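# Move six cart bottles upright into fridge, close door

## Task

Move all six bottles off the cart and place each one standing upright inside the refrigerator, then close the refrigerator door completely. It fails if a glass bottle drops from any real height, if the door is swung open or closed violently, or if the robot topples or finishes leaning. Nothing may still be gripped or touched by the robot at the end, and nothing may be held in place only by the robot. Finish by releasing everything and backing away.

## Robot and tools

ROBOT. A Hello Robot Stretch 3 with one arm: a two-wheel base (0.33 m long, 0.34 m wide), a lift that slides up a mast, and a telescoping arm pointing out of the robot's right side. Reaching forward means driving the base. The base cannot slide sideways. Spinning in place pivots about the point between the drive wheels, 0.05 m behind the front edge; with the arm pulled in and the wrist folded, the swept circle has radius 0.28 m, and an unfolded level wrist reaches past it.

FRAMES. Base frame: origin on the floor between the drive wheels, x forward, y left, z up. hand_pose is reported in it, at the point where closed fingertips meet. Odometry frame is the base frame where the scene began; heading is positive to the left, -3.142 to 3.142, and counts wheel slip as motion.

execute_actions takes {"actions": [...]}, run in order; an empty list just reports the state. If any action is malformed or out of range, the whole call is rejected and nothing new runs. Each action has "robot", "steps" (integer 1 to 450, at 30 steps per second, default 1) and optionally "until". {"steps": n} alone waits.
- robot.base holds exactly one key: translate_m (metres, forward positive, magnitude at most 1) or rotate_rad (radians, left/counter-clockwise positive, magnitude at most 3.2). Both are offsets from where the base is when that command begins.
- robot.joints: absolute targets, one number per named joint; unnamed joints keep their targets. lift_m 0 to 1.1 (arm height); arm_m 0 to 0.52 (extension); wrist_yaw_rad -1.345 to 4.42 (0 = along the arm, positive swings toward the front, 3.0 = folded over the base); wrist_pitch_rad -1.57 to 0.451 (negative tips fingers down); wrist_roll_rad -2.911 to 2.911 (0 = fingers side by side); gripper_m -0.089 to 0.179 (bigger is wider; actual fingertip gap is about 0.007 less when nearly shut, 0.025 less when fully open, zero below 0.007); head_pan_rad -3.953 to 1.73 (0 forward, positive left, -1.57 looks along the arm); head_tilt_rad -1.53 to 0.419 (negative down).
- robot.contact_limits {"arm_m": e}: effort percent 1 to 100 at which the arm halts, paired with an arm_m command; smaller is softer, too small halts immediately. It lasts until the next arm_m command.
- robot as a list: up to 8 commands run in sequence, plus {"pause_s": s} (up to 15 s). Each starts only after the previous one ends "done" (for base and gripper also "off_target"); otherwise the rest is dropped.
- {"robot": {"stop": true}} halts everything and clears the queue.
Motions start together, persist across calls and while you think. A new command overrides at once and discards an older queue.

until: {"robot": {"status": "ended"}} with steps 450 waits until nothing reads moving and no queue runs. Or test fields like {"lift_m": [">", 0.3], "base_status": ["!=", "moving"]}; operators =, !=, <, <=, >, >=; joints offer reading, _goal and _status. {"any": {"status": "ended"}} fires when any one motion ends. Avoid "=" on readings since done means within tolerance.

zoom_image: {"camera": head_camera | nav_camera | wrist_camera, "region": [x0, y0, x1, y1]} in pixels of the last full image, at most 504 by 504. head_camera and nav_camera move with head pan/tilt; wrist_camera rides on the gripper.

finished_scene: {"scene": n} with the current scene's number; irreversible. Only call it after all motion has ended, the gripper is open and clear, and the goal holds without the robot.

RESULTS. Each shows one moment plus one image per camera. base_status shows progress, e.g. "moving (translate_m +0.1200 of +0.3000)". joint_goals, joint_status, measured_speeds (units per second). refusals and queue (idle/running/done/dropped/stopped), queue_left. Status words: moving, done, off_target (stalled away from goal, maybe still pushing), contact_stop (lift or arm met resistance and went limp), time_out, stopped, not_commanded, torque_fault (a wrist servo shut off for 10 s; wait with steps). Lines "refused:", "dropped:" explain rejected goals (indices from 0); "replaced:" is just information. robot.on_its_own reports goals the robot changed itself, slack or off joints, loaded motors, and base tilt of 3 degrees or more. motor_effort is percent, positive toward higher values, bracket = peak; readings are rough. lidar_m: 12 sectors of 30 degrees, first straight ahead, going counter-clockwise, at 0.17 m height; blind to glass. wrist_depth_mm and head_depth_mm: 7x7 median depths. base_tilt in degrees, forward/right positive.

SPEED. Full base speed (0.30 m/s, 1.9 rad/s) only when lift_m < 0.30, arm_m < 0.03, wrist_yaw_rad > 2.54; otherwise 0.10 m/s and 0.63 rad/s.

GRIPPING. Close to a gripper_m below the object width; lower squeezes harder but the stall guard may ease off and let heavy glass slip. Reopen at least 0.02 beyond where the pads touched. Gripper readings do not prove a grasp; check images. Send a different value to re-squeeze.

SAFETY. Fold or unfold the wrist only with lift_m 0.32 to 0.95, wrist_pitch_rad -0.4 and roll near 0; once folded the lift may go down to 0.25. With yaw below -0.4 keep pitch at -0.5 or lower. Pushing an unyielding object with the gripper above roughly 0.45 m can tip the robot, especially a second push after a contact_stop or with a raised contact limit. Do not drive while gripping or hooking something fixed. If it snags or leans, reverse the last move in small steps, free the gripper, and lower lift to about 0.2 if still tilted. Open and close the door gently, lower bottles until they rest before releasing, and expect occasional small nudges to loose objects.

Each tool is called after "Request:" as a command line: name --argument value for each argument, lists and objects as JSON in quotes; but a table of rows of numbers goes row by row, as --pt "numbers of a row", without its own name.

## Session

Request:
execute_actions --actions '[]'

Scene clock: 0.00 s.
robot.base_odometry: x=+0.000 y=+0.000 heading=+0.000 (m, m, rad; robot's odometry frame)
robot.turned_by_wheels: +0.000 (rad since the last result)
robot.turned_by_imu: +0.000 (rad since the last result)
robot.base_tilt: forward=+0.4 right=-0.9 (deg)
robot.lidar_m: 0.98 1.06 2.87 1.31 2.47 1.88 1.17 1.61 1.49 1.26 1.26 1.48
robot.head_depth_mm: 2022 2154 2165 2130 2138 2133 2084 / 2144 2615 2558 2579 2582 2547 2312 / 2143 3050 3212 3219 3170 3055 2271 / 2176 3230 3271 3305 3304 2818 2078 / 2199 3061 3135 3193 3205 1160 1410 / 2201 2996 3066 3082 3133 1076 1321 / 2094 2970 2959 2975 3047 1167 1267
robot.base_status: not_commanded
robot.joint_positions: lift_m=+0.518 arm_m=+0.002 wrist_yaw_rad=+2.831 wrist_pitch_rad=-0.583 wrist_roll_rad=-0.019 gripper_m=+0.037 head_pan_rad=+0.002 head_tilt_rad=+0.000
robot.joint_goals: lift_m=+0.518 arm_m=+0.002 wrist_yaw_rad=+2.831 wrist_pitch_rad=-0.583 wrist_roll_rad=-0.019 gripper_m=+0.037 head_pan_rad=+0.002 head_tilt_rad=+0.000
robot.joint_status: lift_m=not_commanded arm_m=not_commanded wrist_yaw_rad=not_commanded wrist_pitch_rad=not_commanded wrist_roll_rad=not_commanded gripper_m=not_commanded head_pan_rad=not_commanded head_tilt_rad=not_commanded
robot.measured_speeds: translate_m=+0.000 rotate_rad=+0.000 lift_m=+0.000 arm_m=+0.000 wrist_yaw_rad=+0.000 wrist_pitch_rad=+0.000 wrist_roll_rad=+0.000 head_pan_rad=+0.000 head_tilt_rad=+0.000
robot: refusals=0 queue=idle queue_left=0
robot.motor_effort: left_wheel=+0 right_wheel=+1 lift_m=+36 arm_m=-1 wrist_yaw_rad=+0 wrist_pitch_rad=+7 wrist_roll_rad=+1 gripper_m=+0 head_pan_rad=+0 head_tilt_rad=+3 (%)
robot.hand_pose: x=+0.0400 y=+0.0444 z=+0.4953 quat_wxyz=(+0.305, +0.694, +0.099, +0.644) (m; robot's base frame)
robot.wrist_depth_mm: - - - - - - - / - - - - - - - / - - - - - - - / 861 909 889 886 948 890 909 / 772 - 779 770 760 759 783 / 672 673 663 671 662 669 677 / 607 612 - 601 607 605 601
pictures: head_camera (sideways: a quarter turn clockwise sets it upright), nav_camera (sideways: a quarter turn counterclockwise sets it upright), wrist_camera
Images, in order (width x height): head_camera 896x504, nav_camera 672x504, wrist_camera 644x364.

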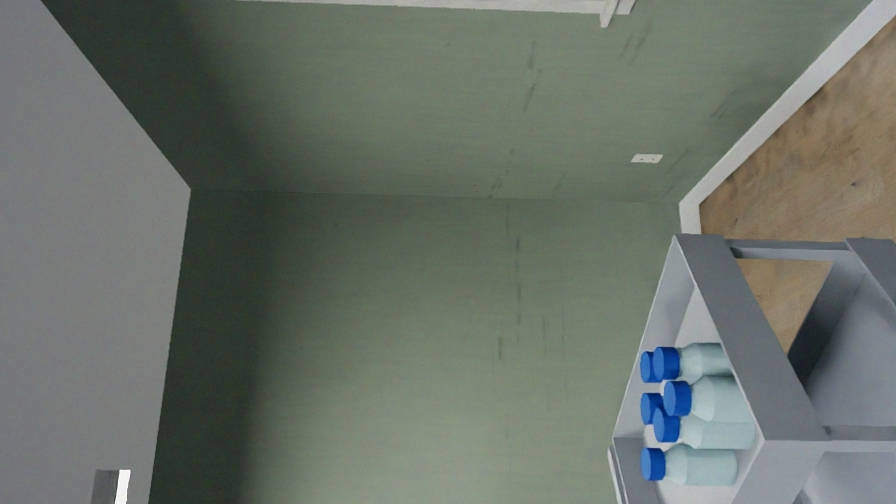

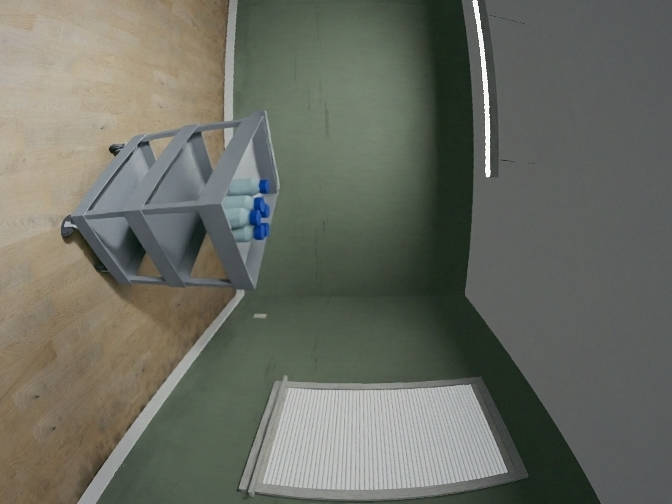

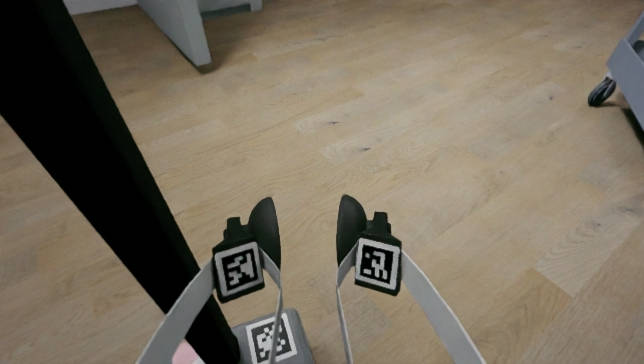

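Fridge appears to be left.

Request:
execute_actions --actions '[{"robot":{"joints":{"head_pan_rad":1.5,"head_tilt_rad":-0.4}},"steps":200,"until":{"robot":{"status":"ended"}}}]'

Scene clock: 4.77 s.
robot.base_odometry: x=+0.000 y=+0.000 heading=+0.000 (m, m, rad; robot's odometry frame)
robot.turned_by_wheels: +0.000 (rad since the last result)
robot.turned_by_imu: +0.001 (rad since the last result)
robot.base_tilt: forward=+0.2 right=-0.9 (deg)
robot.lidar_m: 0.98 1.06 2.88 1.31 2.47 1.88 1.17 1.62 1.49 1.26 1.26 1.48
robot.head_depth_mm: 2654 2833 3099 3216 2315 1789 1444 / 2506 2743 2980 3041 2277 1782 1444 / 2364 2585 2818 3017 2267 1750 1432 / 2048 2158 2258 2373 2283 1749 1431 / 2078 2268 2415 2265 2093 1684 1432 / 1274 1387 1446 1836 2003 1734 1412 / 2065 2227 2400 2572 2225 1708 1413
robot.base_status: not_commanded
robot.joint_positions: lift_m=+0.518 arm_m=+0.002 wrist_yaw_rad=+2.831 wrist_pitch_rad=-0.583 wrist_roll_rad=-0.019 gripper_m=+0.037 head_pan_rad=+1.493 head_tilt_rad=-0.395
robot.joint_goals: lift_m=+0.518 arm_m=+0.002 wrist_yaw_rad=+2.831 wrist_pitch_rad=-0.583 wrist_roll_rad=-0.019 gripper_m=+0.037 head_pan_rad=+1.500 head_tilt_rad=-0.400
robot.joint_status: lift_m=not_commanded arm_m=not_commanded wrist_yaw_rad=not_commanded wrist_pitch_rad=not_commanded wrist_roll_rad=not_commanded gripper_m=not_commanded head_pan_rad=done head_tilt_rad=done
robot.measured_speeds: translate_m=+0.000 rotate_rad=+0.000 lift_m=+0.000 arm_m=+0.000 wrist_yaw_rad=+0.000 wrist_pitch_rad=+0.000 wrist_roll_rad=+0.000 head_pan_rad=+0.000 head_tilt_rad=+0.000
robot: refusals=0 queue=done queue_left=0
robot.motor_effort: left_wheel=+0(0) right_wheel=+1(1) lift_m=+36(36) arm_m=-1(0) wrist_yaw_rad=+0(0) wrist_pitch_rad=+7(7) wrist_roll_rad=+1(1) gripper_m=+0(0) head_pan_rad=+3(40) head_tilt_rad=-3(18) (%)
robot.hand_pose: x=+0.0400 y=+0.0444 z=+0.4953 quat_wxyz=(+0.305, +0.694, +0.099, +0.644) (m; robot's base frame)
robot.wrist_depth_mm: - - - - - - - / - - - - - - - / - - - - - - - / 866 912 906 884 899 869 895 / 774 - 792 778 762 760 770 / 679 654 644 683 658 673 675 / 600 597 - 602 602 604 607
pictures: head_camera (sideways: a quarter turn clockwise sets it upright), nav_camera (sideways: a quarter turn counterclockwise sets it upright), wrist_camera
camera_calibration (this result's frames):
head_camera: T_world_to_cam=[[-0.00860799, -0.430615, -0.902495, 1.19711], [-0.995586, 0.0880377, -0.0325103, 0.0506529], [0.093453, 0.898232, -0.429472, 0.522044], [0, 0, 0, 1]] pos_world=[0.0119475, 0.0421197, 1.30624]
nav_camera: T_world_to_cam=[[0.0231717, 0.415845, 0.90914, -1.14617], [0.996496, -0.0827078, 0.0124328, 0.0303585], [0.0803631, 0.905667, -0.416304, 0.499882], [0, 0, 0, 1]] pos_world=[-0.0438655, 0.0264143, 1.24976]
wrist_camera: T_world_to_cam=[[0.939387, -0.342747, 0.0087101, -0.0324432], [-0.238304, -0.670977, -0.70214, 0.413304], [0.246501, 0.657506, -0.711985, 0.482562], [0, 0, 0, 1]] pos_world=[0.0100169, -0.0510894, 0.634057]
Images, in order (width x height): head_camera 896x504, nav_camera 672x504, wrist_camera 644x364.

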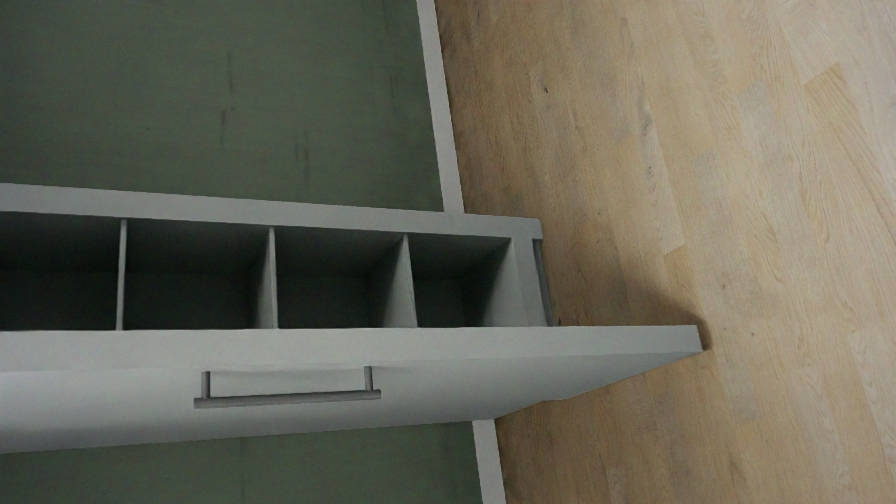

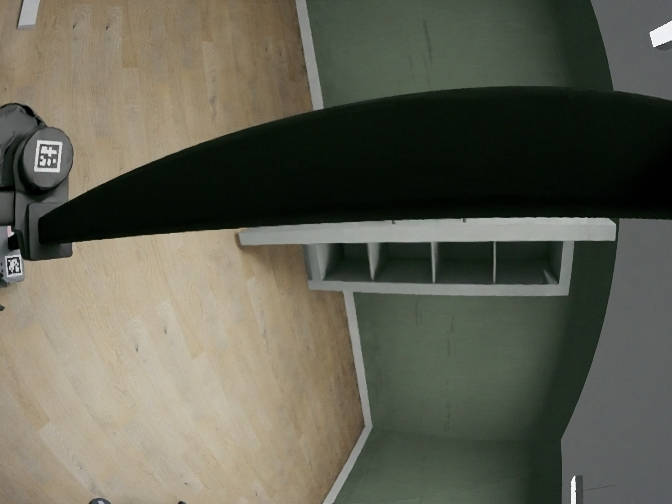

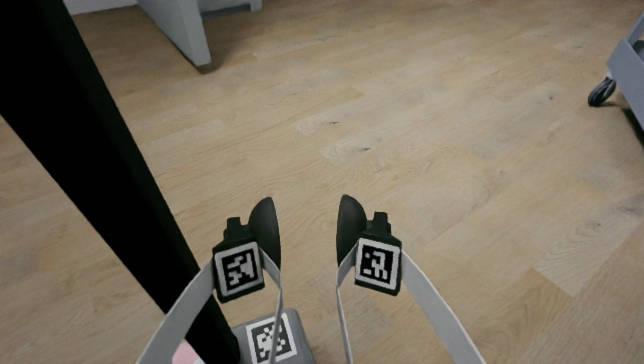

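Request:
execute_actions --actions '[{"robot":[{"base":{"translate_m":0.5},"joints":{"head_pan_rad":-1.4,"head_tilt_rad":-0.6,"wrist_pitch_rad":-0.4,"lift_m":0.9}},{"base":{"rotate_rad":1.57},"joints":{"wrist_yaw_rad":0,"gripper_m":0.15}},{"base":{"translate_m":0.2},"joints":{"wrist_pitch_rad":0,"lift_m":1.05}}],"steps":450,"until":{"robot":{"status":"ended"}}}]'

Scene clock: 42.50 s.
robot.base_odometry: x=+0.500 y=+0.200 heading=+1.570 (m, m, rad; robot's odometry frame)
robot.turned_by_wheels: +1.570 (rad since the last result)
robot.turned_by_imu: +1.564 (rad since the last result)
robot.base_tilt: forward=+0.1 right=-1.0 (deg)
robot.lidar_m: 1.89 1.22 2.50 1.68 2.03 1.53 1.33 1.34 0.70 0.46 0.62 2.80
robot.head_depth_mm: 2355 2517 - - - - 1223 / 2332 2516 - - - - 1224 / 2339 2544 1113 738 641 740 1095 / 2297 2520 1098 799 702 932 1092 / 2282 2536 1108 854 1085 1195 1209 / 2246 2482 1061 916 1183 1354 1254 / 2227 2468 1006 2037 1698 1441 1240
robot.base_status: done (translate_m +0.2000 of +0.2000)
robot.joint_positions: lift_m=+1.049 arm_m=+0.002 wrist_yaw_rad=+0.002 wrist_pitch_rad=-0.022 wrist_roll_rad=-0.019 gripper_m=+0.150 head_pan_rad=-1.393 head_tilt_rad=-0.593
robot.joint_goals: lift_m=+1.050 arm_m=+0.002 wrist_yaw_rad=+0.000 wrist_pitch_rad=+0.000 wrist_roll_rad=-0.019 gripper_m=+0.150 head_pan_rad=-1.400 head_tilt_rad=-0.600
robot.joint_status: lift_m=done arm_m=not_commanded wrist_yaw_rad=done wrist_pitch_rad=done wrist_roll_rad=not_commanded gripper_m=done head_pan_rad=done head_tilt_rad=done
robot.measured_speeds: translate_m=+0.000 rotate_rad=+0.000 lift_m=+0.000 arm_m=+0.000 wrist_yaw_rad=+0.000 wrist_pitch_rad=+0.000 wrist_roll_rad=+0.000 head_pan_rad=+0.000 head_tilt_rad=+0.000
robot: refusals=0 queue=done queue_left=0
robot.motor_effort: left_wheel=-2(5) right_wheel=+4(8) lift_m=+50(49) arm_m=-1(1) wrist_yaw_rad=-2(3) wrist_pitch_rad=+12(16) wrist_roll_rad=+1(1) gripper_m=+0(87) head_pan_rad=-3(41) head_tilt_rad=-2(15) (%)
robot.hand_pose: x=-0.0209 y=-0.4022 z=+1.1585 quat_wxyz=(+0.714, +0.009, -0.700, -0.007) (m; robot's base frame)
robot.wrist_depth_mm: - - - - - - - / - - - - - - - / - - - - - - - / - - - - - - - / - - - - - - - / - - 817 707 710 - - / - 617 571 454 610 - -
pictures: head_camera (sideways: a quarter turn clockwise sets it upright), nav_camera (sideways: a quarter turn counterclockwise sets it upright), wrist_camera
camera_calibration (this result's frames):
head_camera: T_world_to_cam=[[-0.130525, 0.58524, -0.800286, 1.06457], [0.984303, 0.173207, -0.0338732, 0.0403413], [0.118791, -0.792145, -0.598661, 0.742021], [0, 0, 0, 1]] pos_world=[0.0110995, -0.0422296, 1.29755]
nav_camera: T_world_to_cam=[[0.112976, -0.576183, 0.809475, -1.01675], [-0.984551, -0.174603, 0.0131288, 0.0415401], [0.133772, -0.798453, -0.587008, 0.721664], [0, 0, 0, 1]] pos_world=[0.0592277, -0.002364, 1.24611]
wrist_camera: T_world_to_cam=[[-0.999273, 0.0356425, -0.0135265, 0.00334287], [0.0213345, 0.228783, -0.973244, 1.24616], [-0.0315942, -0.972825, -0.229377, 0.0427794], [0, 0, 0, 1]] pos_world=[-0.0218941, -0.243602, 1.22267]
Images, in order (width x height): head_camera 896x504, nav_camera 672x504, wrist_camera 644x364.

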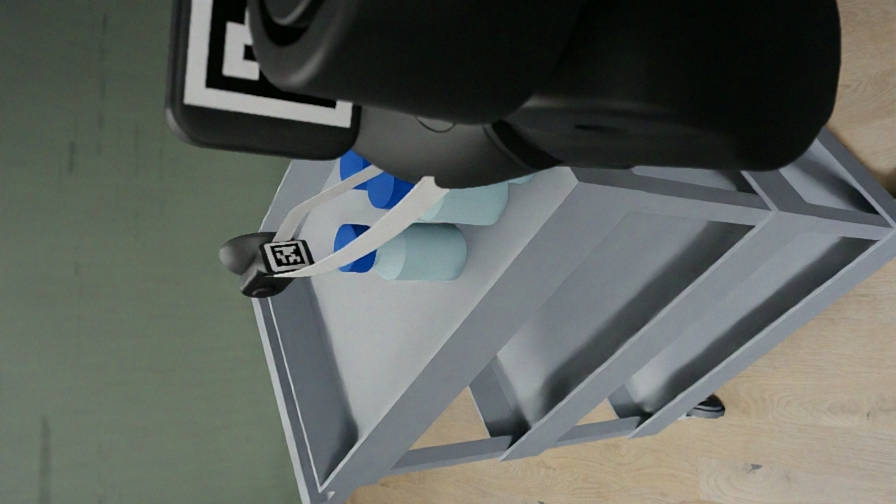

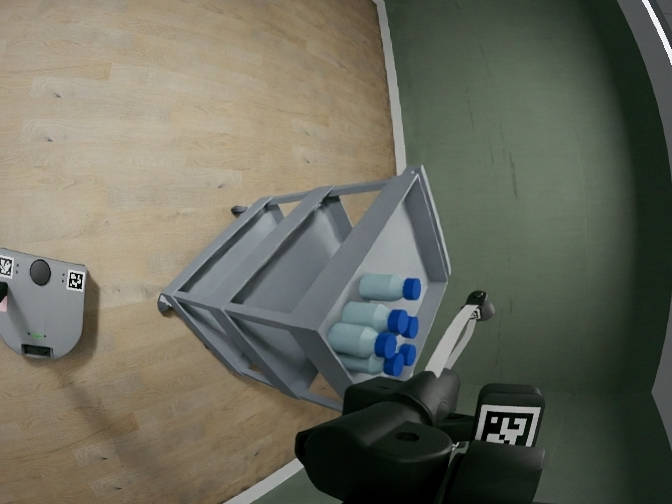

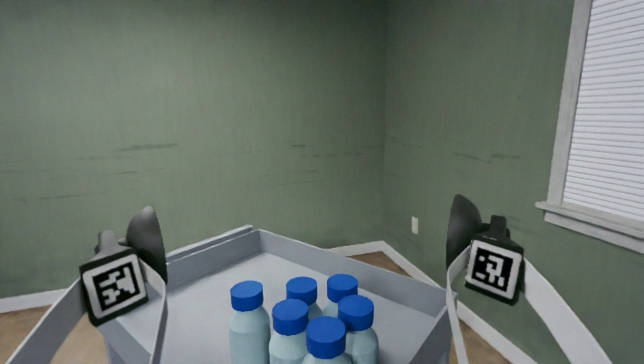

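Request:
execute_actions --actions '[{"robot":[{"base":{"translate_m":0.125},"joints":{"lift_m":0.77,"gripper_m":0.13}},{"joints":{"arm_m":0.15}}],"steps":450,"until":{"robot":{"status":"ended"}}}]'

Scene clock: 56.60 s.
robot.base_odometry: x=+0.500 y=+0.325 heading=+1.570 (m, m, rad; robot's odometry frame)
robot.turned_by_wheels: +0.000 (rad since the last result)
robot.turned_by_imu: +0.002 (rad since the last result)
robot.base_tilt: forward=+0.1 right=-1.0 (deg)
robot.lidar_m: 1.76 1.11 2.53 1.71 2.18 1.67 1.46 1.46 0.48 0.48 0.77 2.65
robot.head_depth_mm: 2351 2608 1072 696 685 - - / 2326 2571 1119 768 641 - 1055 / 2286 2542 1169 808 731 - 1096 / 2260 2500 1108 892 1126 1223 1187 / 2242 2502 1049 956 1158 1354 1248 / 2206 2453 1024 2053 1704 1452 1251 / 2201 2424 2683 2167 1745 1449 1240
robot.base_status: done (translate_m +0.1250 of +0.1250)
robot.joint_positions: lift_m=+0.771 arm_m=+0.150 wrist_yaw_rad=+0.001 wrist_pitch_rad=-0.022 wrist_roll_rad=-0.019 gripper_m=+0.130 head_pan_rad=-1.393 head_tilt_rad=-0.593
robot.joint_goals: lift_m=+0.770 arm_m=+0.150 wrist_yaw_rad=+0.000 wrist_pitch_rad=+0.000 wrist_roll_rad=-0.019 gripper_m=+0.130 head_pan_rad=-1.400 head_tilt_rad=-0.600
robot.joint_status: lift_m=done arm_m=done wrist_yaw_rad=done wrist_pitch_rad=done wrist_roll_rad=not_commanded gripper_m=done head_pan_rad=done head_tilt_rad=done
robot.measured_speeds: translate_m=+0.000 rotate_rad=+0.000 lift_m=+0.000 arm_m=+0.000 wrist_yaw_rad=+0.000 wrist_pitch_rad=+0.000 wrist_roll_rad=+0.000 head_pan_rad=+0.000 head_tilt_rad=+0.000
robot: refusals=0 queue=done queue_left=0
robot.motor_effort: left_wheel=-1(2) right_wheel=+4(8) lift_m=+21(49) arm_m=+2(11) wrist_yaw_rad=-1(2) wrist_pitch_rad=+12(12) wrist_roll_rad=+1(1) gripper_m=+0(77) head_pan_rad=-3(3) head_tilt_rad=-2(3) (%)
robot.hand_pose: x=-0.0211 y=-0.5503 z=+0.8796 quat_wxyz=(+0.714, +0.008, -0.700, -0.007) (m; robot's base frame)
robot.wrist_depth_mm: - - - - - - - / - - - - - - - / - - - - 331 224 - / - 553 626 324 264 220 468 / - 405 261 328 265 215 355 / - - 243 183 199 229 246 / - - 620 187 149 125 190
pictures: head_camera (sideways: a quarter turn clockwise sets it upright), nav_camera (sideways: a quarter turn counterclockwise sets it upright), wrist_camera
camera_calibration (this result's frames):
head_camera: T_world_to_cam=[[-0.130511, 0.585243, -0.800286, 1.06457], [0.984307, 0.173184, -0.0338732, 0.0403413], [0.118773, -0.792148, -0.598661, 0.742022], [0, 0, 0, 1]] pos_world=[0.0110985, -0.0422298, 1.29755]
nav_camera: T_world_to_cam=[[0.112963, -0.576186, 0.809475, -1.01675], [-0.984555, -0.17458, 0.0131288, 0.0415401], [0.133754, -0.798456, -0.587008, 0.721664], [0, 0, 0, 1]] pos_world=[0.0592276, -0.00236521, 1.24611]
wrist_camera: T_world_to_cam=[[-0.999251, 0.0362448, -0.0135443, 0.0050398], [0.0214743, 0.228305, -0.973353, 1.00847], [-0.0321867, -0.972915, -0.228912, -0.165691], [0, 0, 0, 1]] pos_world=[-0.0219532, -0.391625, 0.943734]
Images, in order (width x height): head_camera 896x504, nav_camera 672x504, wrist_camera 644x364.

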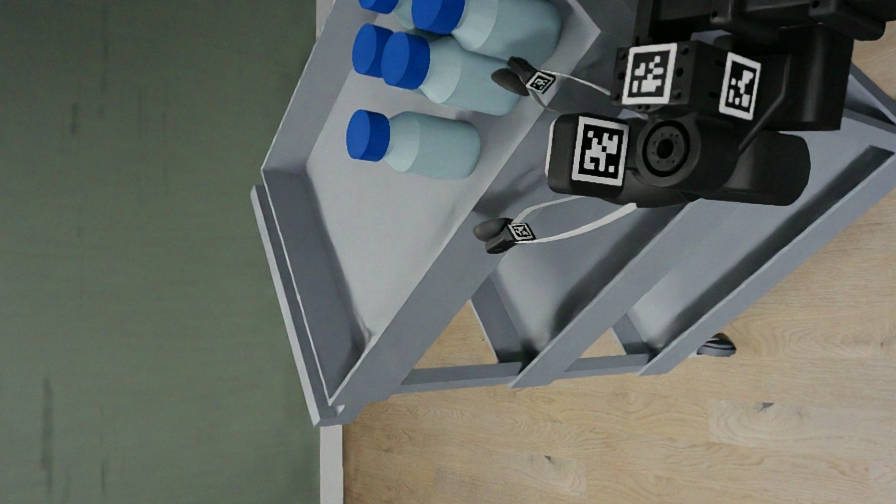

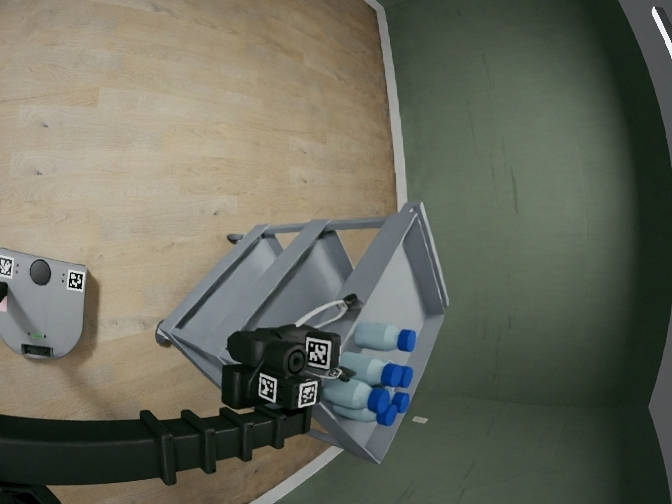

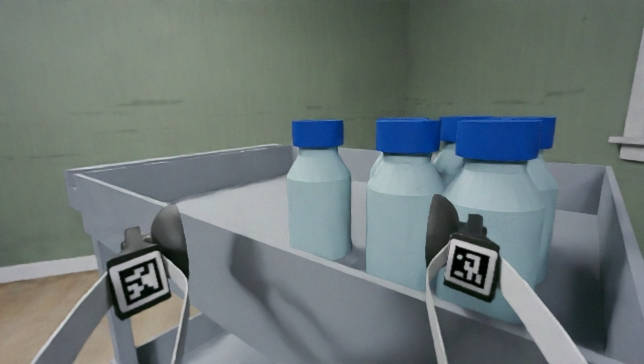

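Request:
execute_actions --actions '[{"robot":[{"base":{"translate_m":0.008},"joints":{"lift_m":0.75,"gripper_m":0.11}},{"joints":{"arm_m":0.35}}],"steps":450,"until":{"robot":{"status":"ended"}}}]'

Scene clock: 65.70 s.
robot.base_odometry: x=+0.500 y=+0.333 heading=+1.570 (m, m, rad; robot's odometry frame)
robot.turned_by_wheels: +0.000 (rad since the last result)
robot.turned_by_imu: +0.002 (rad since the last result)
robot.base_tilt: forward=+0.3 right=-1.0 (deg)
robot.lidar_m: 1.75 1.11 2.54 1.70 2.18 1.68 1.46 1.47 0.66 0.60 1.01 2.65
robot.head_depth_mm: 2347 2560 868 777 - 1195 1272 / 2327 2560 890 897 1051 941 1191 / 2275 2532 1166 923 1069 1246 1211 / 2270 2495 1152 1312 1197 1374 1258 / 2256 2497 1117 1330 1482 1473 1251 / 2231 2476 2674 2209 1754 1463 1254 / 2203 2457 2669 2172 1741 1458 1255
robot.base_status: done (translate_m +0.0080 of +0.0080)
robot.joint_positions: lift_m=+0.751 arm_m=+0.349 wrist_yaw_rad=+0.008 wrist_pitch_rad=+0.010 wrist_roll_rad=-0.034 gripper_m=+0.110 head_pan_rad=-1.393 head_tilt_rad=-0.593
robot.joint_goals: lift_m=+0.750 arm_m=+0.350 wrist_yaw_rad=+0.000 wrist_pitch_rad=+0.000 wrist_roll_rad=-0.034 gripper_m=+0.110 head_pan_rad=-1.400 head_tilt_rad=-0.600
robot.joint_status: lift_m=done arm_m=done wrist_yaw_rad=done wrist_pitch_rad=done wrist_roll_rad=not_commanded gripper_m=done head_pan_rad=done head_tilt_rad=done
robot.measured_speeds: translate_m=+0.000 rotate_rad=+0.000 lift_m=+0.000 arm_m=+0.000 wrist_yaw_rad=+0.000 wrist_pitch_rad=+0.000 wrist_roll_rad=+0.000 head_pan_rad=+0.000 head_tilt_rad=+0.000
robot: refusals=0 queue=done queue_left=0
robot.motor_effort: left_wheel=+1(4) right_wheel=-3(11) lift_m=+19(21) arm_m=+4(9) wrist_yaw_rad=-7(21) wrist_pitch_rad=-6(13) wrist_roll_rad=+9(10) gripper_m=-2(76) head_pan_rad=-3(3) head_tilt_rad=-2(3) (%)
robot.hand_pose: x=-0.0193 y=-0.7509 z=+0.8678 quat_wxyz=(+0.719, -0.001, -0.695, +0.006) (m; robot's base frame)
robot.wrist_depth_mm: - - - - - - - / - - - - - - - / - - - 265 - 181 138 / - 491 579 254 255 188 143 / - 295 391 255 267 180 139 / - 432 155 257 223 164 139 / - 547 163 115 194 192 142
pictures: head_camera (sideways: a quarter turn clockwise sets it upright), nav_camera (sideways: a quarter turn counterclockwise sets it upright), wrist_camera
camera_calibration (this result's frames):
head_camera: T_world_to_cam=[[-0.130554, 0.585637, -0.799991, 1.06419], [0.984312, 0.173156, -0.033875, 0.0403436], [0.118685, -0.791863, -0.599055, 0.742535], [0, 0, 0, 1]] pos_world=[0.0110962, -0.0422279, 1.29753]
nav_camera: T_world_to_cam=[[0.113007, -0.576583, 0.809186, -1.01637], [-0.984562, -0.174542, 0.0131299, 0.0415388], [0.133666, -0.798177, -0.587406, 0.722183], [0, 0, 0, 1]] pos_world=[0.0592227, -0.00234058, 1.2461]
wrist_camera: T_world_to_cam=[[-0.999575, 0.0291451, 0.000804783, -0.00389222], [0.00496272, 0.197274, -0.980336, 1.02518], [-0.0287308, -0.979915, -0.197334, -0.396135], [0, 0, 0, 1]] pos_world=[-0.0203595, -0.590306, 0.926852]
Images, in order (width x height): head_camera 896x504, nav_camera 672x504, wrist_camera 644x364.

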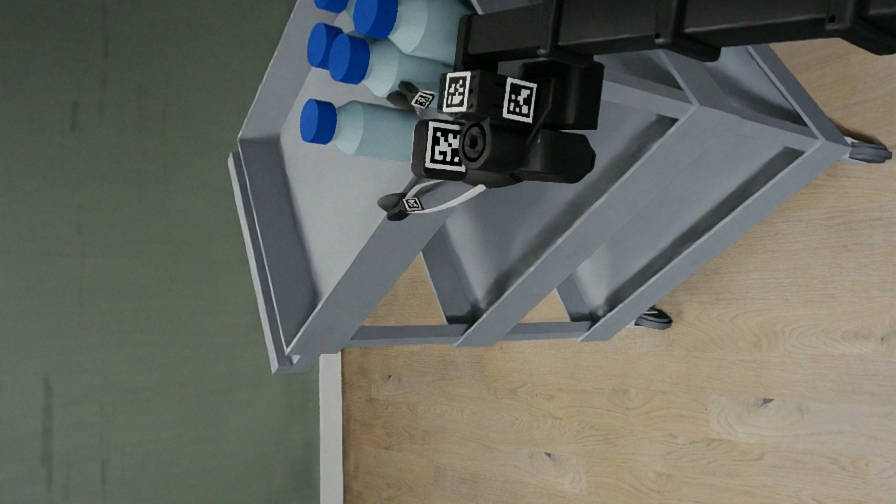

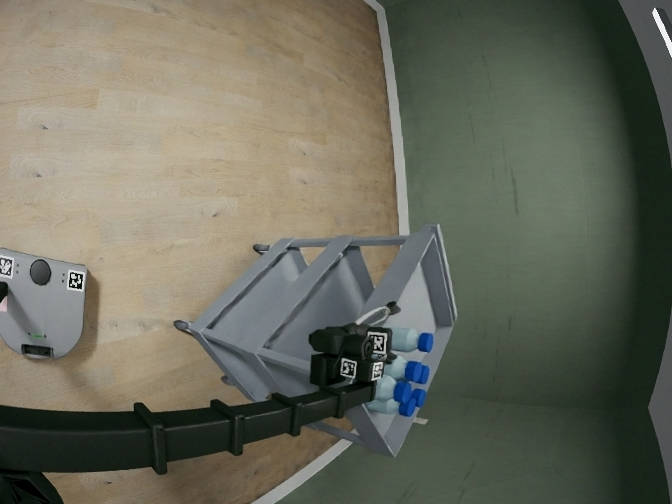

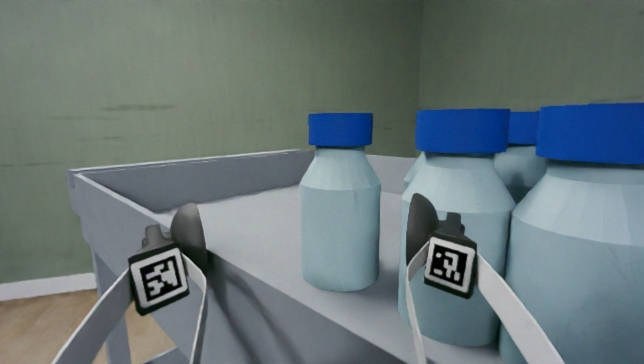

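Request:
execute_actions --actions '[{"robot":[{"joints":{"lift_m":1.0,"arm_m":0.3}},{"base":{"translate_m":0.12},"joints":{"wrist_pitch_rad":-1.4,"arm_m":0.45,"gripper_m":0.1}}],"steps":450,"until":{"robot":{"status":"ended"}}}]'

Scene clock: 80.77 s.
robot.base_odometry: x=+0.500 y=+0.453 heading=+1.570 (m, m, rad; robot's odometry frame)
robot.turned_by_wheels: +0.000 (rad since the last result)
robot.turned_by_imu: +0.002 (rad since the last result)
robot.base_tilt: forward=+0.3 right=-0.8 (deg)
robot.lidar_m: 1.63 1.00 2.50 2.21 1.73 1.81 1.58 1.58 0.63 0.67 2.53 2.51
robot.head_depth_mm: 2270 - 1130 810 1119 941 1203 / 2256 - - 917 1140 1260 1197 / 2265 2519 1159 1326 1206 1341 1260 / 2225 2464 1097 1322 1440 1435 1253 / 2202 2433 2691 2221 1769 1475 1254 / 2180 2447 2694 2183 1754 1466 1251 / 2155 2398 2628 2175 1729 1452 1249
robot.base_status: done (translate_m +0.1200 of +0.1200)
robot.joint_positions: lift_m=+0.999 arm_m=+0.450 wrist_yaw_rad=+0.001 wrist_pitch_rad=-1.397 wrist_roll_rad=-0.023 gripper_m=+0.100 head_pan_rad=-1.393 head_tilt_rad=-0.593
robot.joint_goals: lift_m=+1.000 arm_m=+0.450 wrist_yaw_rad=+0.000 wrist_pitch_rad=-1.400 wrist_roll_rad=-0.023 gripper_m=+0.100 head_pan_rad=-1.400 head_tilt_rad=-0.600
robot.joint_status: lift_m=done arm_m=done wrist_yaw_rad=done wrist_pitch_rad=done wrist_roll_rad=not_commanded gripper_m=done head_pan_rad=done head_tilt_rad=done
robot.measured_speeds: translate_m=+0.000 rotate_rad=+0.000 lift_m=+0.000 arm_m=+0.000 wrist_yaw_rad=+0.000 wrist_pitch_rad=+0.000 wrist_roll_rad=+0.000 head_pan_rad=+0.000 head_tilt_rad=+0.000
robot: refusals=0 queue=done queue_left=0
robot.motor_effort: left_wheel=-1(3) right_wheel=+2(8) lift_m=+50(51) arm_m=+3(7) wrist_yaw_rad=-1(7) wrist_pitch_rad=-2(11) wrist_roll_rad=+3(9) gripper_m=-1(49) head_pan_rad=-3(3) head_tilt_rad=-2(1) (%)
robot.hand_pose: x=-0.0216 y=-0.6153 z=+0.8817 quat_wxyz=(+0.548, +0.460, -0.535, -0.449) (m; robot's base frame)
robot.wrist_depth_mm: 961 - 828 570 211 258 233 / - - - 568 249 259 258 / - - - 904 568 219 264 / - - - - 582 267 238 / - - - - - - 226 / - - - - - - - / - - - - - - -
pictures: head_camera (sideways: a quarter turn clockwise sets it upright), nav_camera (sideways: a quarter turn counterclockwise sets it upright), wrist_camera
camera_calibration (this result's frames):
head_camera: T_world_to_cam=[[-0.130545, 0.585639, -0.799991, 1.06419], [0.984314, 0.173141, -0.033875, 0.0403435], [0.118672, -0.791865, -0.599055, 0.742535], [0, 0, 0, 1]] pos_world=[0.0110956, -0.042228, 1.29753]
nav_camera: T_world_to_cam=[[0.112998, -0.576585, 0.809186, -1.01637], [-0.984565, -0.174527, 0.0131299, 0.0415388], [0.133654, -0.798179, -0.587406, 0.722183], [0, 0, 0, 1]] pos_world=[0.0592226, -0.0023414, 1.2461]
wrist_camera: T_world_to_cam=[[-0.999237, 0.0158017, 0.0357058, -0.0490897], [0.0170372, 0.999257, 0.0345675, 0.61091], [-0.035133, 0.0351495, -0.998764, 1.07045], [0, 0, 0, 1]] pos_world=[-0.0218522, -0.647306, 1.04977]
Images, in order (width x height): head_camera 896x504, nav_camera 672x504, wrist_camera 644x364.

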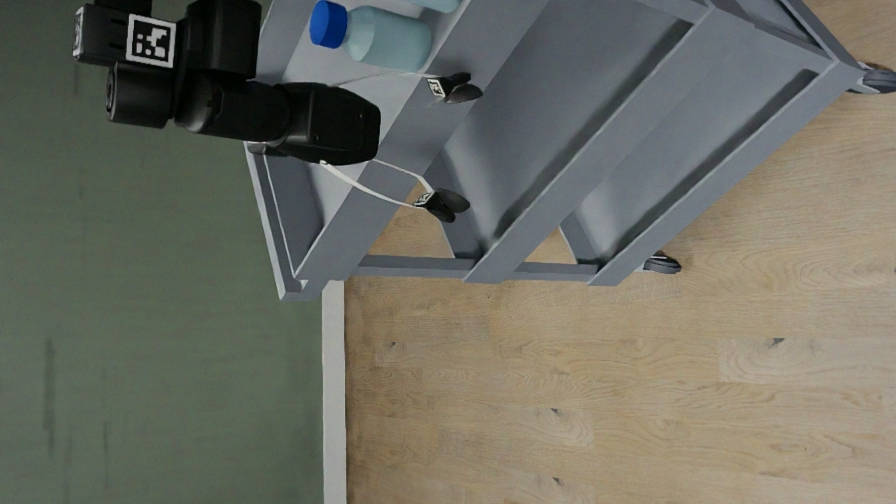

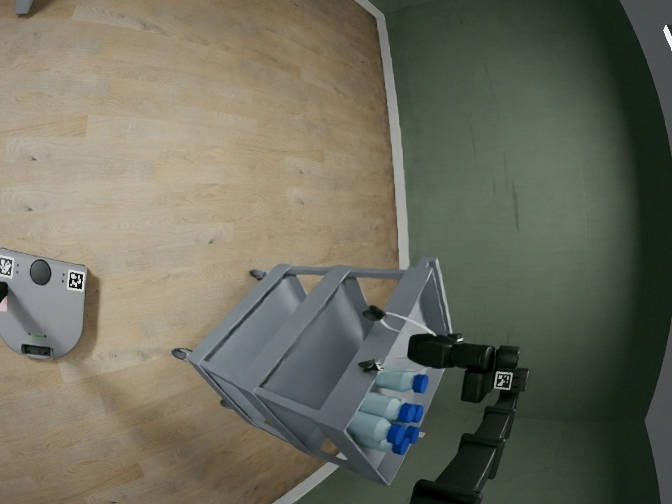

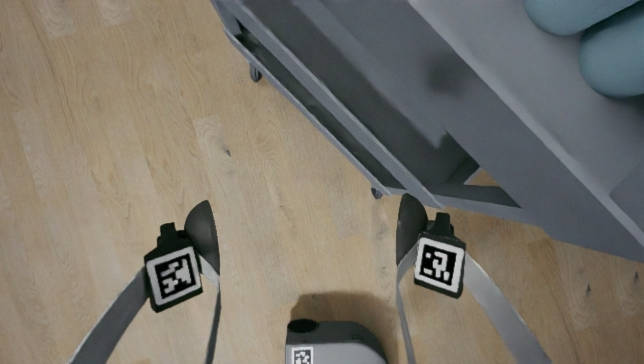

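Request:
execute_actions --actions '[{"robot":[{"base":{"translate_m":-0.16},"joints":{"arm_m":0.52,"gripper_m":0.08}}],"steps":450,"until":{"robot":{"status":"ended"}}}]'

Scene clock: 90.83 s.
robot.base_odometry: x=+0.500 y=+0.293 heading=+1.570 (m, m, rad; robot's odometry frame)
robot.turned_by_wheels: +0.000 (rad since the last result)
robot.turned_by_imu: +0.001 (rad since the last result)
robot.base_tilt: forward=+0.4 right=-1.0 (deg)
robot.lidar_m: 1.79 1.14 2.52 1.70 2.17 1.64 1.43 1.43 0.72 0.59 0.95 2.69
robot.head_depth_mm: 2283 2710 855 773 1110 1323 1275 / 2305 - 833 811 809 1020 1229 / 2336 2504 1101 816 1130 1016 1170 / 2277 2485 1157 1277 1161 1337 1264 / 2247 2484 1115 1314 1475 1430 1252 / 2236 2451 2624 2168 1769 1466 1249 / 2215 2437 2654 2175 1737 1454 1234
robot.base_status: done (translate_m -0.1600 of -0.1600)
robot.joint_positions: lift_m=+1.000 arm_m=+0.520 wrist_yaw_rad=+0.001 wrist_pitch_rad=-1.405 wrist_roll_rad=-0.021 gripper_m=+0.080 head_pan_rad=-1.393 head_tilt_rad=-0.593
robot.joint_goals: lift_m=+1.000 arm_m=+0.520 wrist_yaw_rad=+0.000 wrist_pitch_rad=-1.400 wrist_roll_rad=-0.021 gripper_m=+0.080 head_pan_rad=-1.400 head_tilt_rad=-0.600
robot.joint_status: lift_m=done arm_m=done wrist_yaw_rad=done wrist_pitch_rad=done wrist_roll_rad=not_commanded gripper_m=done head_pan_rad=done head_tilt_rad=done
robot.measured_speeds: translate_m=+0.000 rotate_rad=+0.000 lift_m=+0.000 arm_m=+0.000 wrist_yaw_rad=+0.000 wrist_pitch_rad=+0.000 wrist_roll_rad=+0.000 head_pan_rad=+0.000 head_tilt_rad=+0.000
robot: refusals=0 queue=done queue_left=0
robot.motor_effort: left_wheel=+0(8) right_wheel=+2(18) lift_m=+46(50) arm_m=+3(3) wrist_yaw_rad=-1(1) wrist_pitch_rad=+3(9) wrist_roll_rad=+2(3) gripper_m=+0(77) head_pan_rad=-2(3) head_tilt_rad=-4(3) (%)
robot.hand_pose: x=-0.0216 y=-0.6832 z=+0.8816 quat_wxyz=(+0.546, +0.462, -0.533, -0.452) (m; robot's base frame)
robot.wrist_depth_mm: 240 244 248 237 122 168 116 / 979 245 248 251 165 119 115 / - - 250 253 200 124 116 / - - 250 254 255 221 209 / - - - 255 259 222 - / - - - 257 258 - - / - - - - 206 - -
pictures: head_camera (sideways: a quarter turn clockwise sets it upright), nav_camera (sideways: a quarter turn counterclockwise sets it upright), wrist_camera
camera_calibration (this result's frames):
head_camera: T_world_to_cam=[[-0.130545, 0.585639, -0.799991, 1.06419], [0.984315, 0.17314, -0.033875, 0.0403435], [0.118672, -0.791865, -0.599055, 0.742535], [0, 0, 0, 1]] pos_world=[0.0110955, -0.042228, 1.29753]
nav_camera: T_world_to_cam=[[0.112998, -0.576585, 0.809186, -1.01637], [-0.984565, -0.174526, 0.0131299, 0.0415388], [0.133653, -0.798179, -0.587406, 0.722183], [0, 0, 0, 1]] pos_world=[0.0592226, -0.00234146, 1.2461]
wrist_camera: T_world_to_cam=[[-0.999216, 0.0174683, 0.0355202, -0.0467151], [0.0189882, 0.998898, 0.0429107, 0.671196], [-0.0347315, 0.0435516, -0.998447, 1.07826], [0, 0, 0, 1]] pos_world=[-0.0219739, -0.716601, 1.04944]
Images, in order (width x height): head_camera 896x504, nav_camera 672x504, wrist_camera 644x364.

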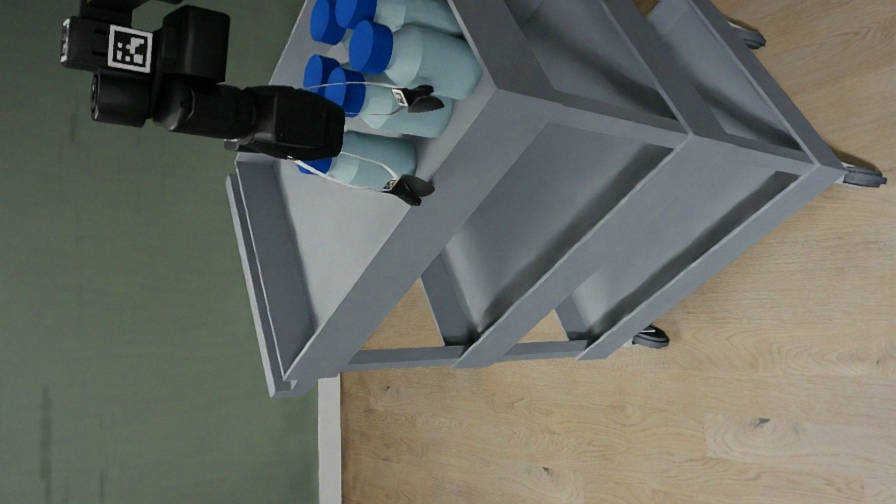

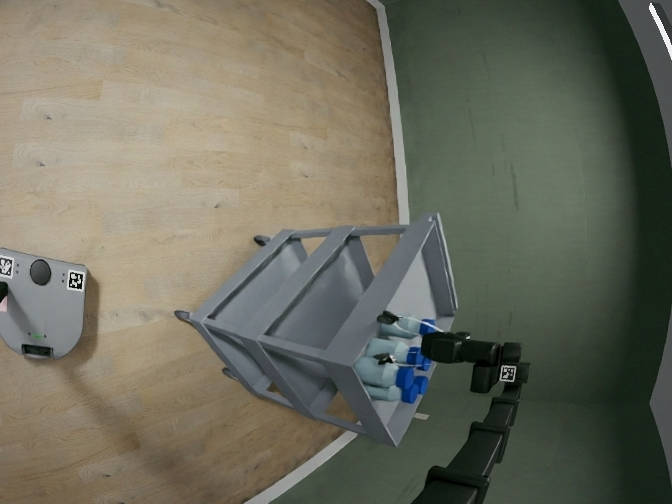

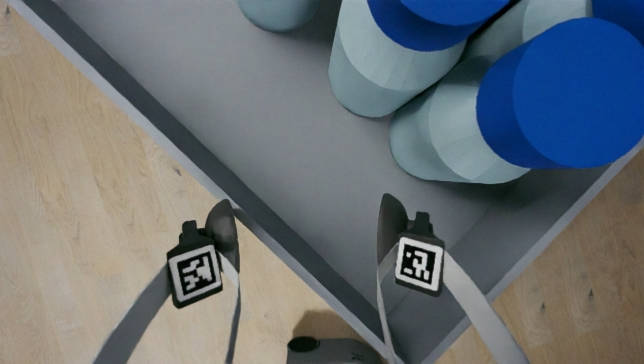

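Request:
execute_actions --actions '[{"robot":[{"base":{"translate_m":0.04}},{"joints":{"lift_m":0.945}},{"joints":{"gripper_m":-0.02}},{"joints":{"arm_m":0.4}},{"base":{"translate_m":0.5}}],"steps":450,"until":{"robot":{"status":"ended"}}}]'

Scene clock: 108.60 s.
robot.base_odometry: x=+0.501 y=+0.833 heading=+1.570 (m, m, rad; robot's odometry frame)
robot.turned_by_wheels: +0.000 (rad since the last result)
robot.turned_by_imu: +0.002 (rad since the last result)
robot.base_tilt: forward=+0.4 right=-0.9 (deg)
robot.lidar_m: 1.26 0.69 0.70 2.31 2.31 2.24 1.95 0.48 0.43 0.42 2.43 2.10
robot.head_depth_mm: 2225 2392 1033 875 577 569 809 / 2184 2403 - 813 687 877 808 / 2160 2426 2674 2183 671 714 837 / 2157 2396 2594 2208 1792 1476 1231 / 2129 2364 2604 2206 1765 1474 1258 / 2116 2357 2595 2206 1760 1454 1249 / 2084 2327 2516 2181 1733 1453 1245
robot.base_status: done (translate_m +0.5000 of +0.5000)
robot.joint_positions: lift_m=+0.945 arm_m=+0.400 wrist_yaw_rad=+0.028 wrist_pitch_rad=-1.374 wrist_roll_rad=+0.001 gripper_m=-0.006 head_pan_rad=-1.393 head_tilt_rad=-0.593
robot.joint_goals: lift_m=+0.945 arm_m=+0.400 wrist_yaw_rad=+0.038 wrist_pitch_rad=-1.400 wrist_roll_rad=+0.001 gripper_m=-0.007 head_pan_rad=-1.400 head_tilt_rad=-0.600
robot.joint_status: lift_m=done arm_m=done wrist_yaw_rad=done wrist_pitch_rad=done wrist_roll_rad=not_commanded gripper_m=done head_pan_rad=done head_tilt_rad=done
robot.measured_speeds: translate_m=+0.000 rotate_rad=+0.000 lift_m=+0.000 arm_m=+0.000 wrist_yaw_rad=+0.000 wrist_pitch_rad=+0.000 wrist_roll_rad=+0.000 head_pan_rad=+0.000 head_tilt_rad=+0.000
robot: refusals=0 queue=done queue_left=0
robot.on_its_own: wrist_yaw_rad is held at +0.038, not at your +0.000, by its stall guard, which is not easing now; gripper_m is held at -0.007, not at your -0.020, by its stall guard, which is not easing now
robot.motor_effort: left_wheel=-5(9) right_wheel=+11(23) lift_m=+30(46) arm_m=-1(15) wrist_yaw_rad=+8(17) wrist_pitch_rad=-16(48) wrist_roll_rad=-10(30) gripper_m=-15(100) head_pan_rad=-2(3) head_tilt_rad=-3(2) (%)
robot.hand_pose: x=-0.0209 y=-0.5716 z=+0.8279 quat_wxyz=(+0.553, +0.456, -0.540, -0.441) (m; robot's base frame)
robot.wrist_depth_mm: 926 959 977 976 204 207 151 / 941 958 984 977 203 207 142 / 961 957 960 988 203 206 161 / 953 975 960 202 205 206 208 / 916 947 952 145 205 177 126 / 970 959 973 201 205 178 119 / 958 952 966 203 205 166 121
pictures: head_camera (sideways: a quarter turn clockwise sets it upright), nav_camera (sideways: a quarter turn counterclockwise sets it upright), wrist_camera
camera_calibration (this result's frames):
head_camera: T_world_to_cam=[[-0.130545, 0.585639, -0.799991, 1.06419], [0.984315, 0.17314, -0.033875, 0.0403435], [0.118672, -0.791865, -0.599055, 0.742535], [0, 0, 0, 1]] pos_world=[0.0110955, -0.042228, 1.29753]
nav_camera: T_world_to_cam=[[0.112998, -0.576585, 0.809186, -1.01637], [-0.984565, -0.174526, 0.0131299, 0.0415388], [0.133653, -0.798179, -0.587406, 0.722183], [0, 0, 0, 1]] pos_world=[0.0592226, -0.00234146, 1.2461]
wrist_camera: T_world_to_cam=[[-0.999439, 0.0137544, 0.0305263, -0.0440287], [0.0141277, 0.999828, 0.0120458, 0.588001], [-0.0303554, 0.0124703, -0.999461, 1.00295], [0, 0, 0, 1]] pos_world=[-0.0218662, -0.599801, 0.996668]
Images, in order (width x height): head_camera 896x504, nav_camera 672x504, wrist_camera 644x364.

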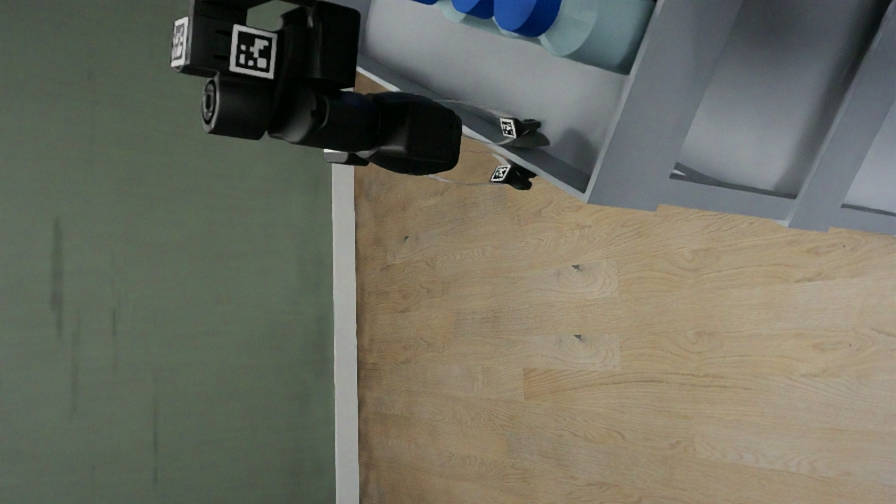

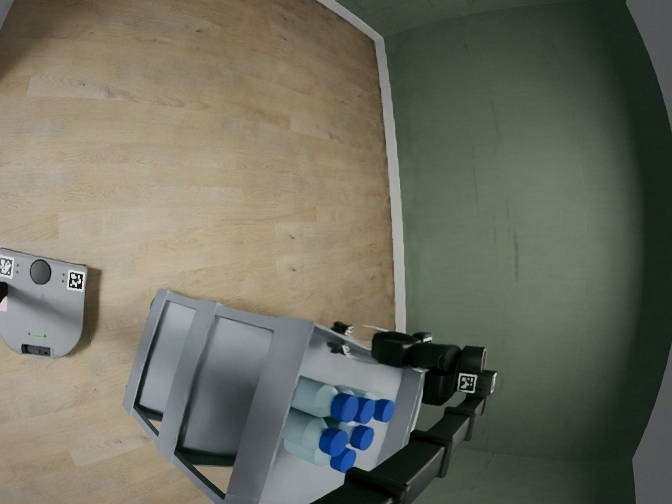

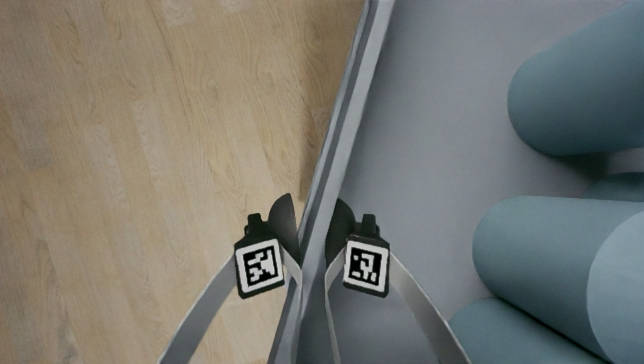

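Request:
execute_actions --actions '[{"robot":[{"base":{"translate_m":0.85},"joints":{"arm_m":0.5}},{"joints":{"gripper_m":0.08}},{"joints":{"lift_m":1.05}},{"base":{"translate_m":-0.15},"joints":{"arm_m":0.0,"wrist_pitch_rad":-0.45,"wrist_yaw_rad":0,"gripper_m":0.11}}],"steps":450,"until":{"robot":{"status":"ended"}}},{"steps":200,"until":{"robot":{"status":"ended"}}}]'

Scene clock: 129.47 s.
robot.base_odometry: x=+0.502 y=+1.533 heading=+1.570 (m, m, rad; robot's odometry frame)
robot.turned_by_wheels: +0.000 (rad since the last result)
robot.turned_by_imu: +0.005 (rad since the last result)
robot.base_tilt: forward=+0.3 right=-1.0 (deg)
robot.lidar_m: 0.57 0.57 0.59 0.51 0.51 2.88 2.62 2.61 0.39 0.41 0.56 1.31
robot.head_depth_mm: 2041 2270 - - - - - / 2036 2249 2411 - - - - / 2006 2204 2456 640 - 918 821 / 1972 2188 2489 821 654 939 1069 / 1960 2175 2437 2200 780 941 1162 / 1937 2140 2404 2179 1758 1461 1251 / 1910 2145 2344 2155 1754 1456 1248
robot.base_status: done (translate_m -0.1500 of -0.1500)
robot.joint_positions: lift_m=+1.049 arm_m=+0.002 wrist_yaw_rad=-0.001 wrist_pitch_rad=-0.470 wrist_roll_rad=-0.014 gripper_m=+0.110 head_pan_rad=-1.393 head_tilt_rad=-0.593
robot.joint_goals: lift_m=+1.050 arm_m=+0.000 wrist_yaw_rad=+0.000 wrist_pitch_rad=-0.450 wrist_roll_rad=-0.014 gripper_m=+0.110 head_pan_rad=-1.400 head_tilt_rad=-0.600
robot.joint_status: lift_m=done arm_m=done wrist_yaw_rad=done wrist_pitch_rad=done wrist_roll_rad=not_commanded gripper_m=done head_pan_rad=done head_tilt_rad=done
robot.measured_speeds: translate_m=+0.000 rotate_rad=+0.000 lift_m=+0.000 arm_m=+0.000 wrist_yaw_rad=+0.000 wrist_pitch_rad=+0.000 wrist_roll_rad=+0.000 head_pan_rad=+0.000 head_tilt_rad=+0.000
robot: refusals=0 queue=done queue_left=0
robot.motor_effort: left_wheel=-1(12) right_wheel=+2(42) lift_m=+50(53) arm_m=-4(4) wrist_yaw_rad=+1(19) wrist_pitch_rad=+11(41) wrist_roll_rad=-2(25) gripper_m=+0(85) head_pan_rad=-3(2) head_tilt_rad=-3(3) (%)
robot.hand_pose: x=-0.0218 y=-0.3645 z=+1.0507 quat_wxyz=(+0.693, +0.166, -0.683, -0.164) (m; robot's base frame)
robot.wrist_depth_mm: - - - - - - - / - - - - - - - / - - - 687 767 723 - / - - 553 428 616 610 - / - - 491 403 436 509 - / - - 443 414 427 421 - / - - 701 402 354 381 -
pictures: head_camera (sideways: a quarter turn clockwise sets it upright), nav_camera (sideways: a quarter turn counterclockwise sets it upright), wrist_camera
camera_calibration (this result's frames):
head_camera: T_world_to_cam=[[-0.130542, 0.58564, -0.799991, 1.06419], [0.984315, 0.173136, -0.033875, 0.0403435], [0.118669, -0.791865, -0.599055, 0.742535], [0, 0, 0, 1]] pos_world=[0.0110954, -0.042228, 1.29753]
nav_camera: T_world_to_cam=[[0.112995, -0.576586, 0.809185, -1.01637], [-0.984566, -0.174522, 0.0131299, 0.0415388], [0.13365, -0.79818, -0.587407, 0.722183], [0, 0, 0, 1]] pos_world=[0.0592226, -0.00234166, 1.2461]
wrist_camera: T_world_to_cam=[[-0.999053, 0.0435161, -0.0000813063, -0.0115744], [0.0273924, 0.627428, -0.778193, 1.07316], [-0.0338129, -0.777458, -0.628025, 0.54478], [0, 0, 0, 1]] pos_world=[-0.0225394, -0.249285, 1.17726]
Images, in order (width x height): head_camera 896x504, nav_camera 672x504, wrist_camera 644x364.

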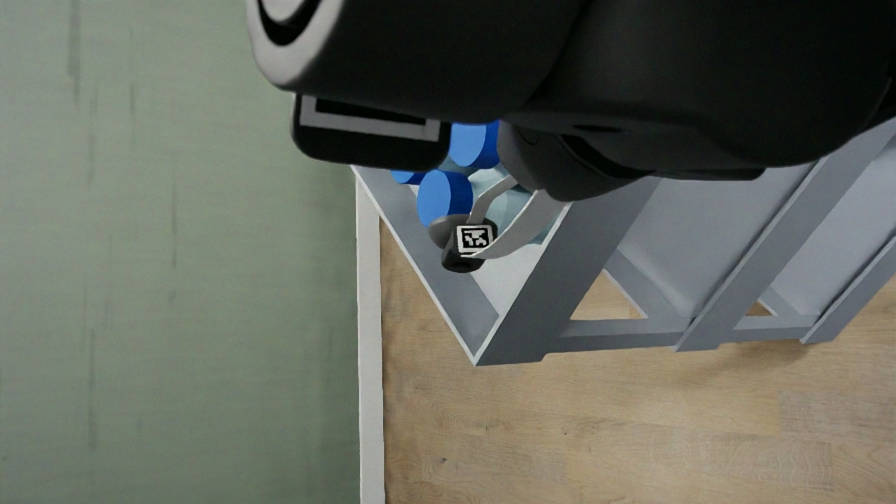

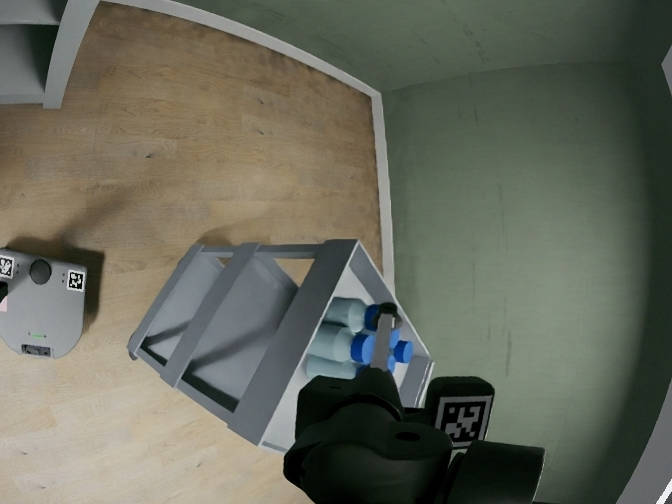

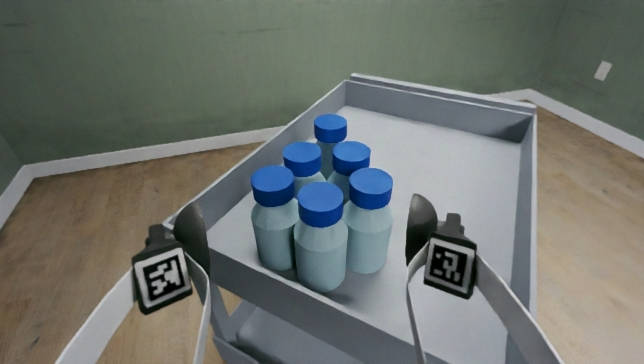

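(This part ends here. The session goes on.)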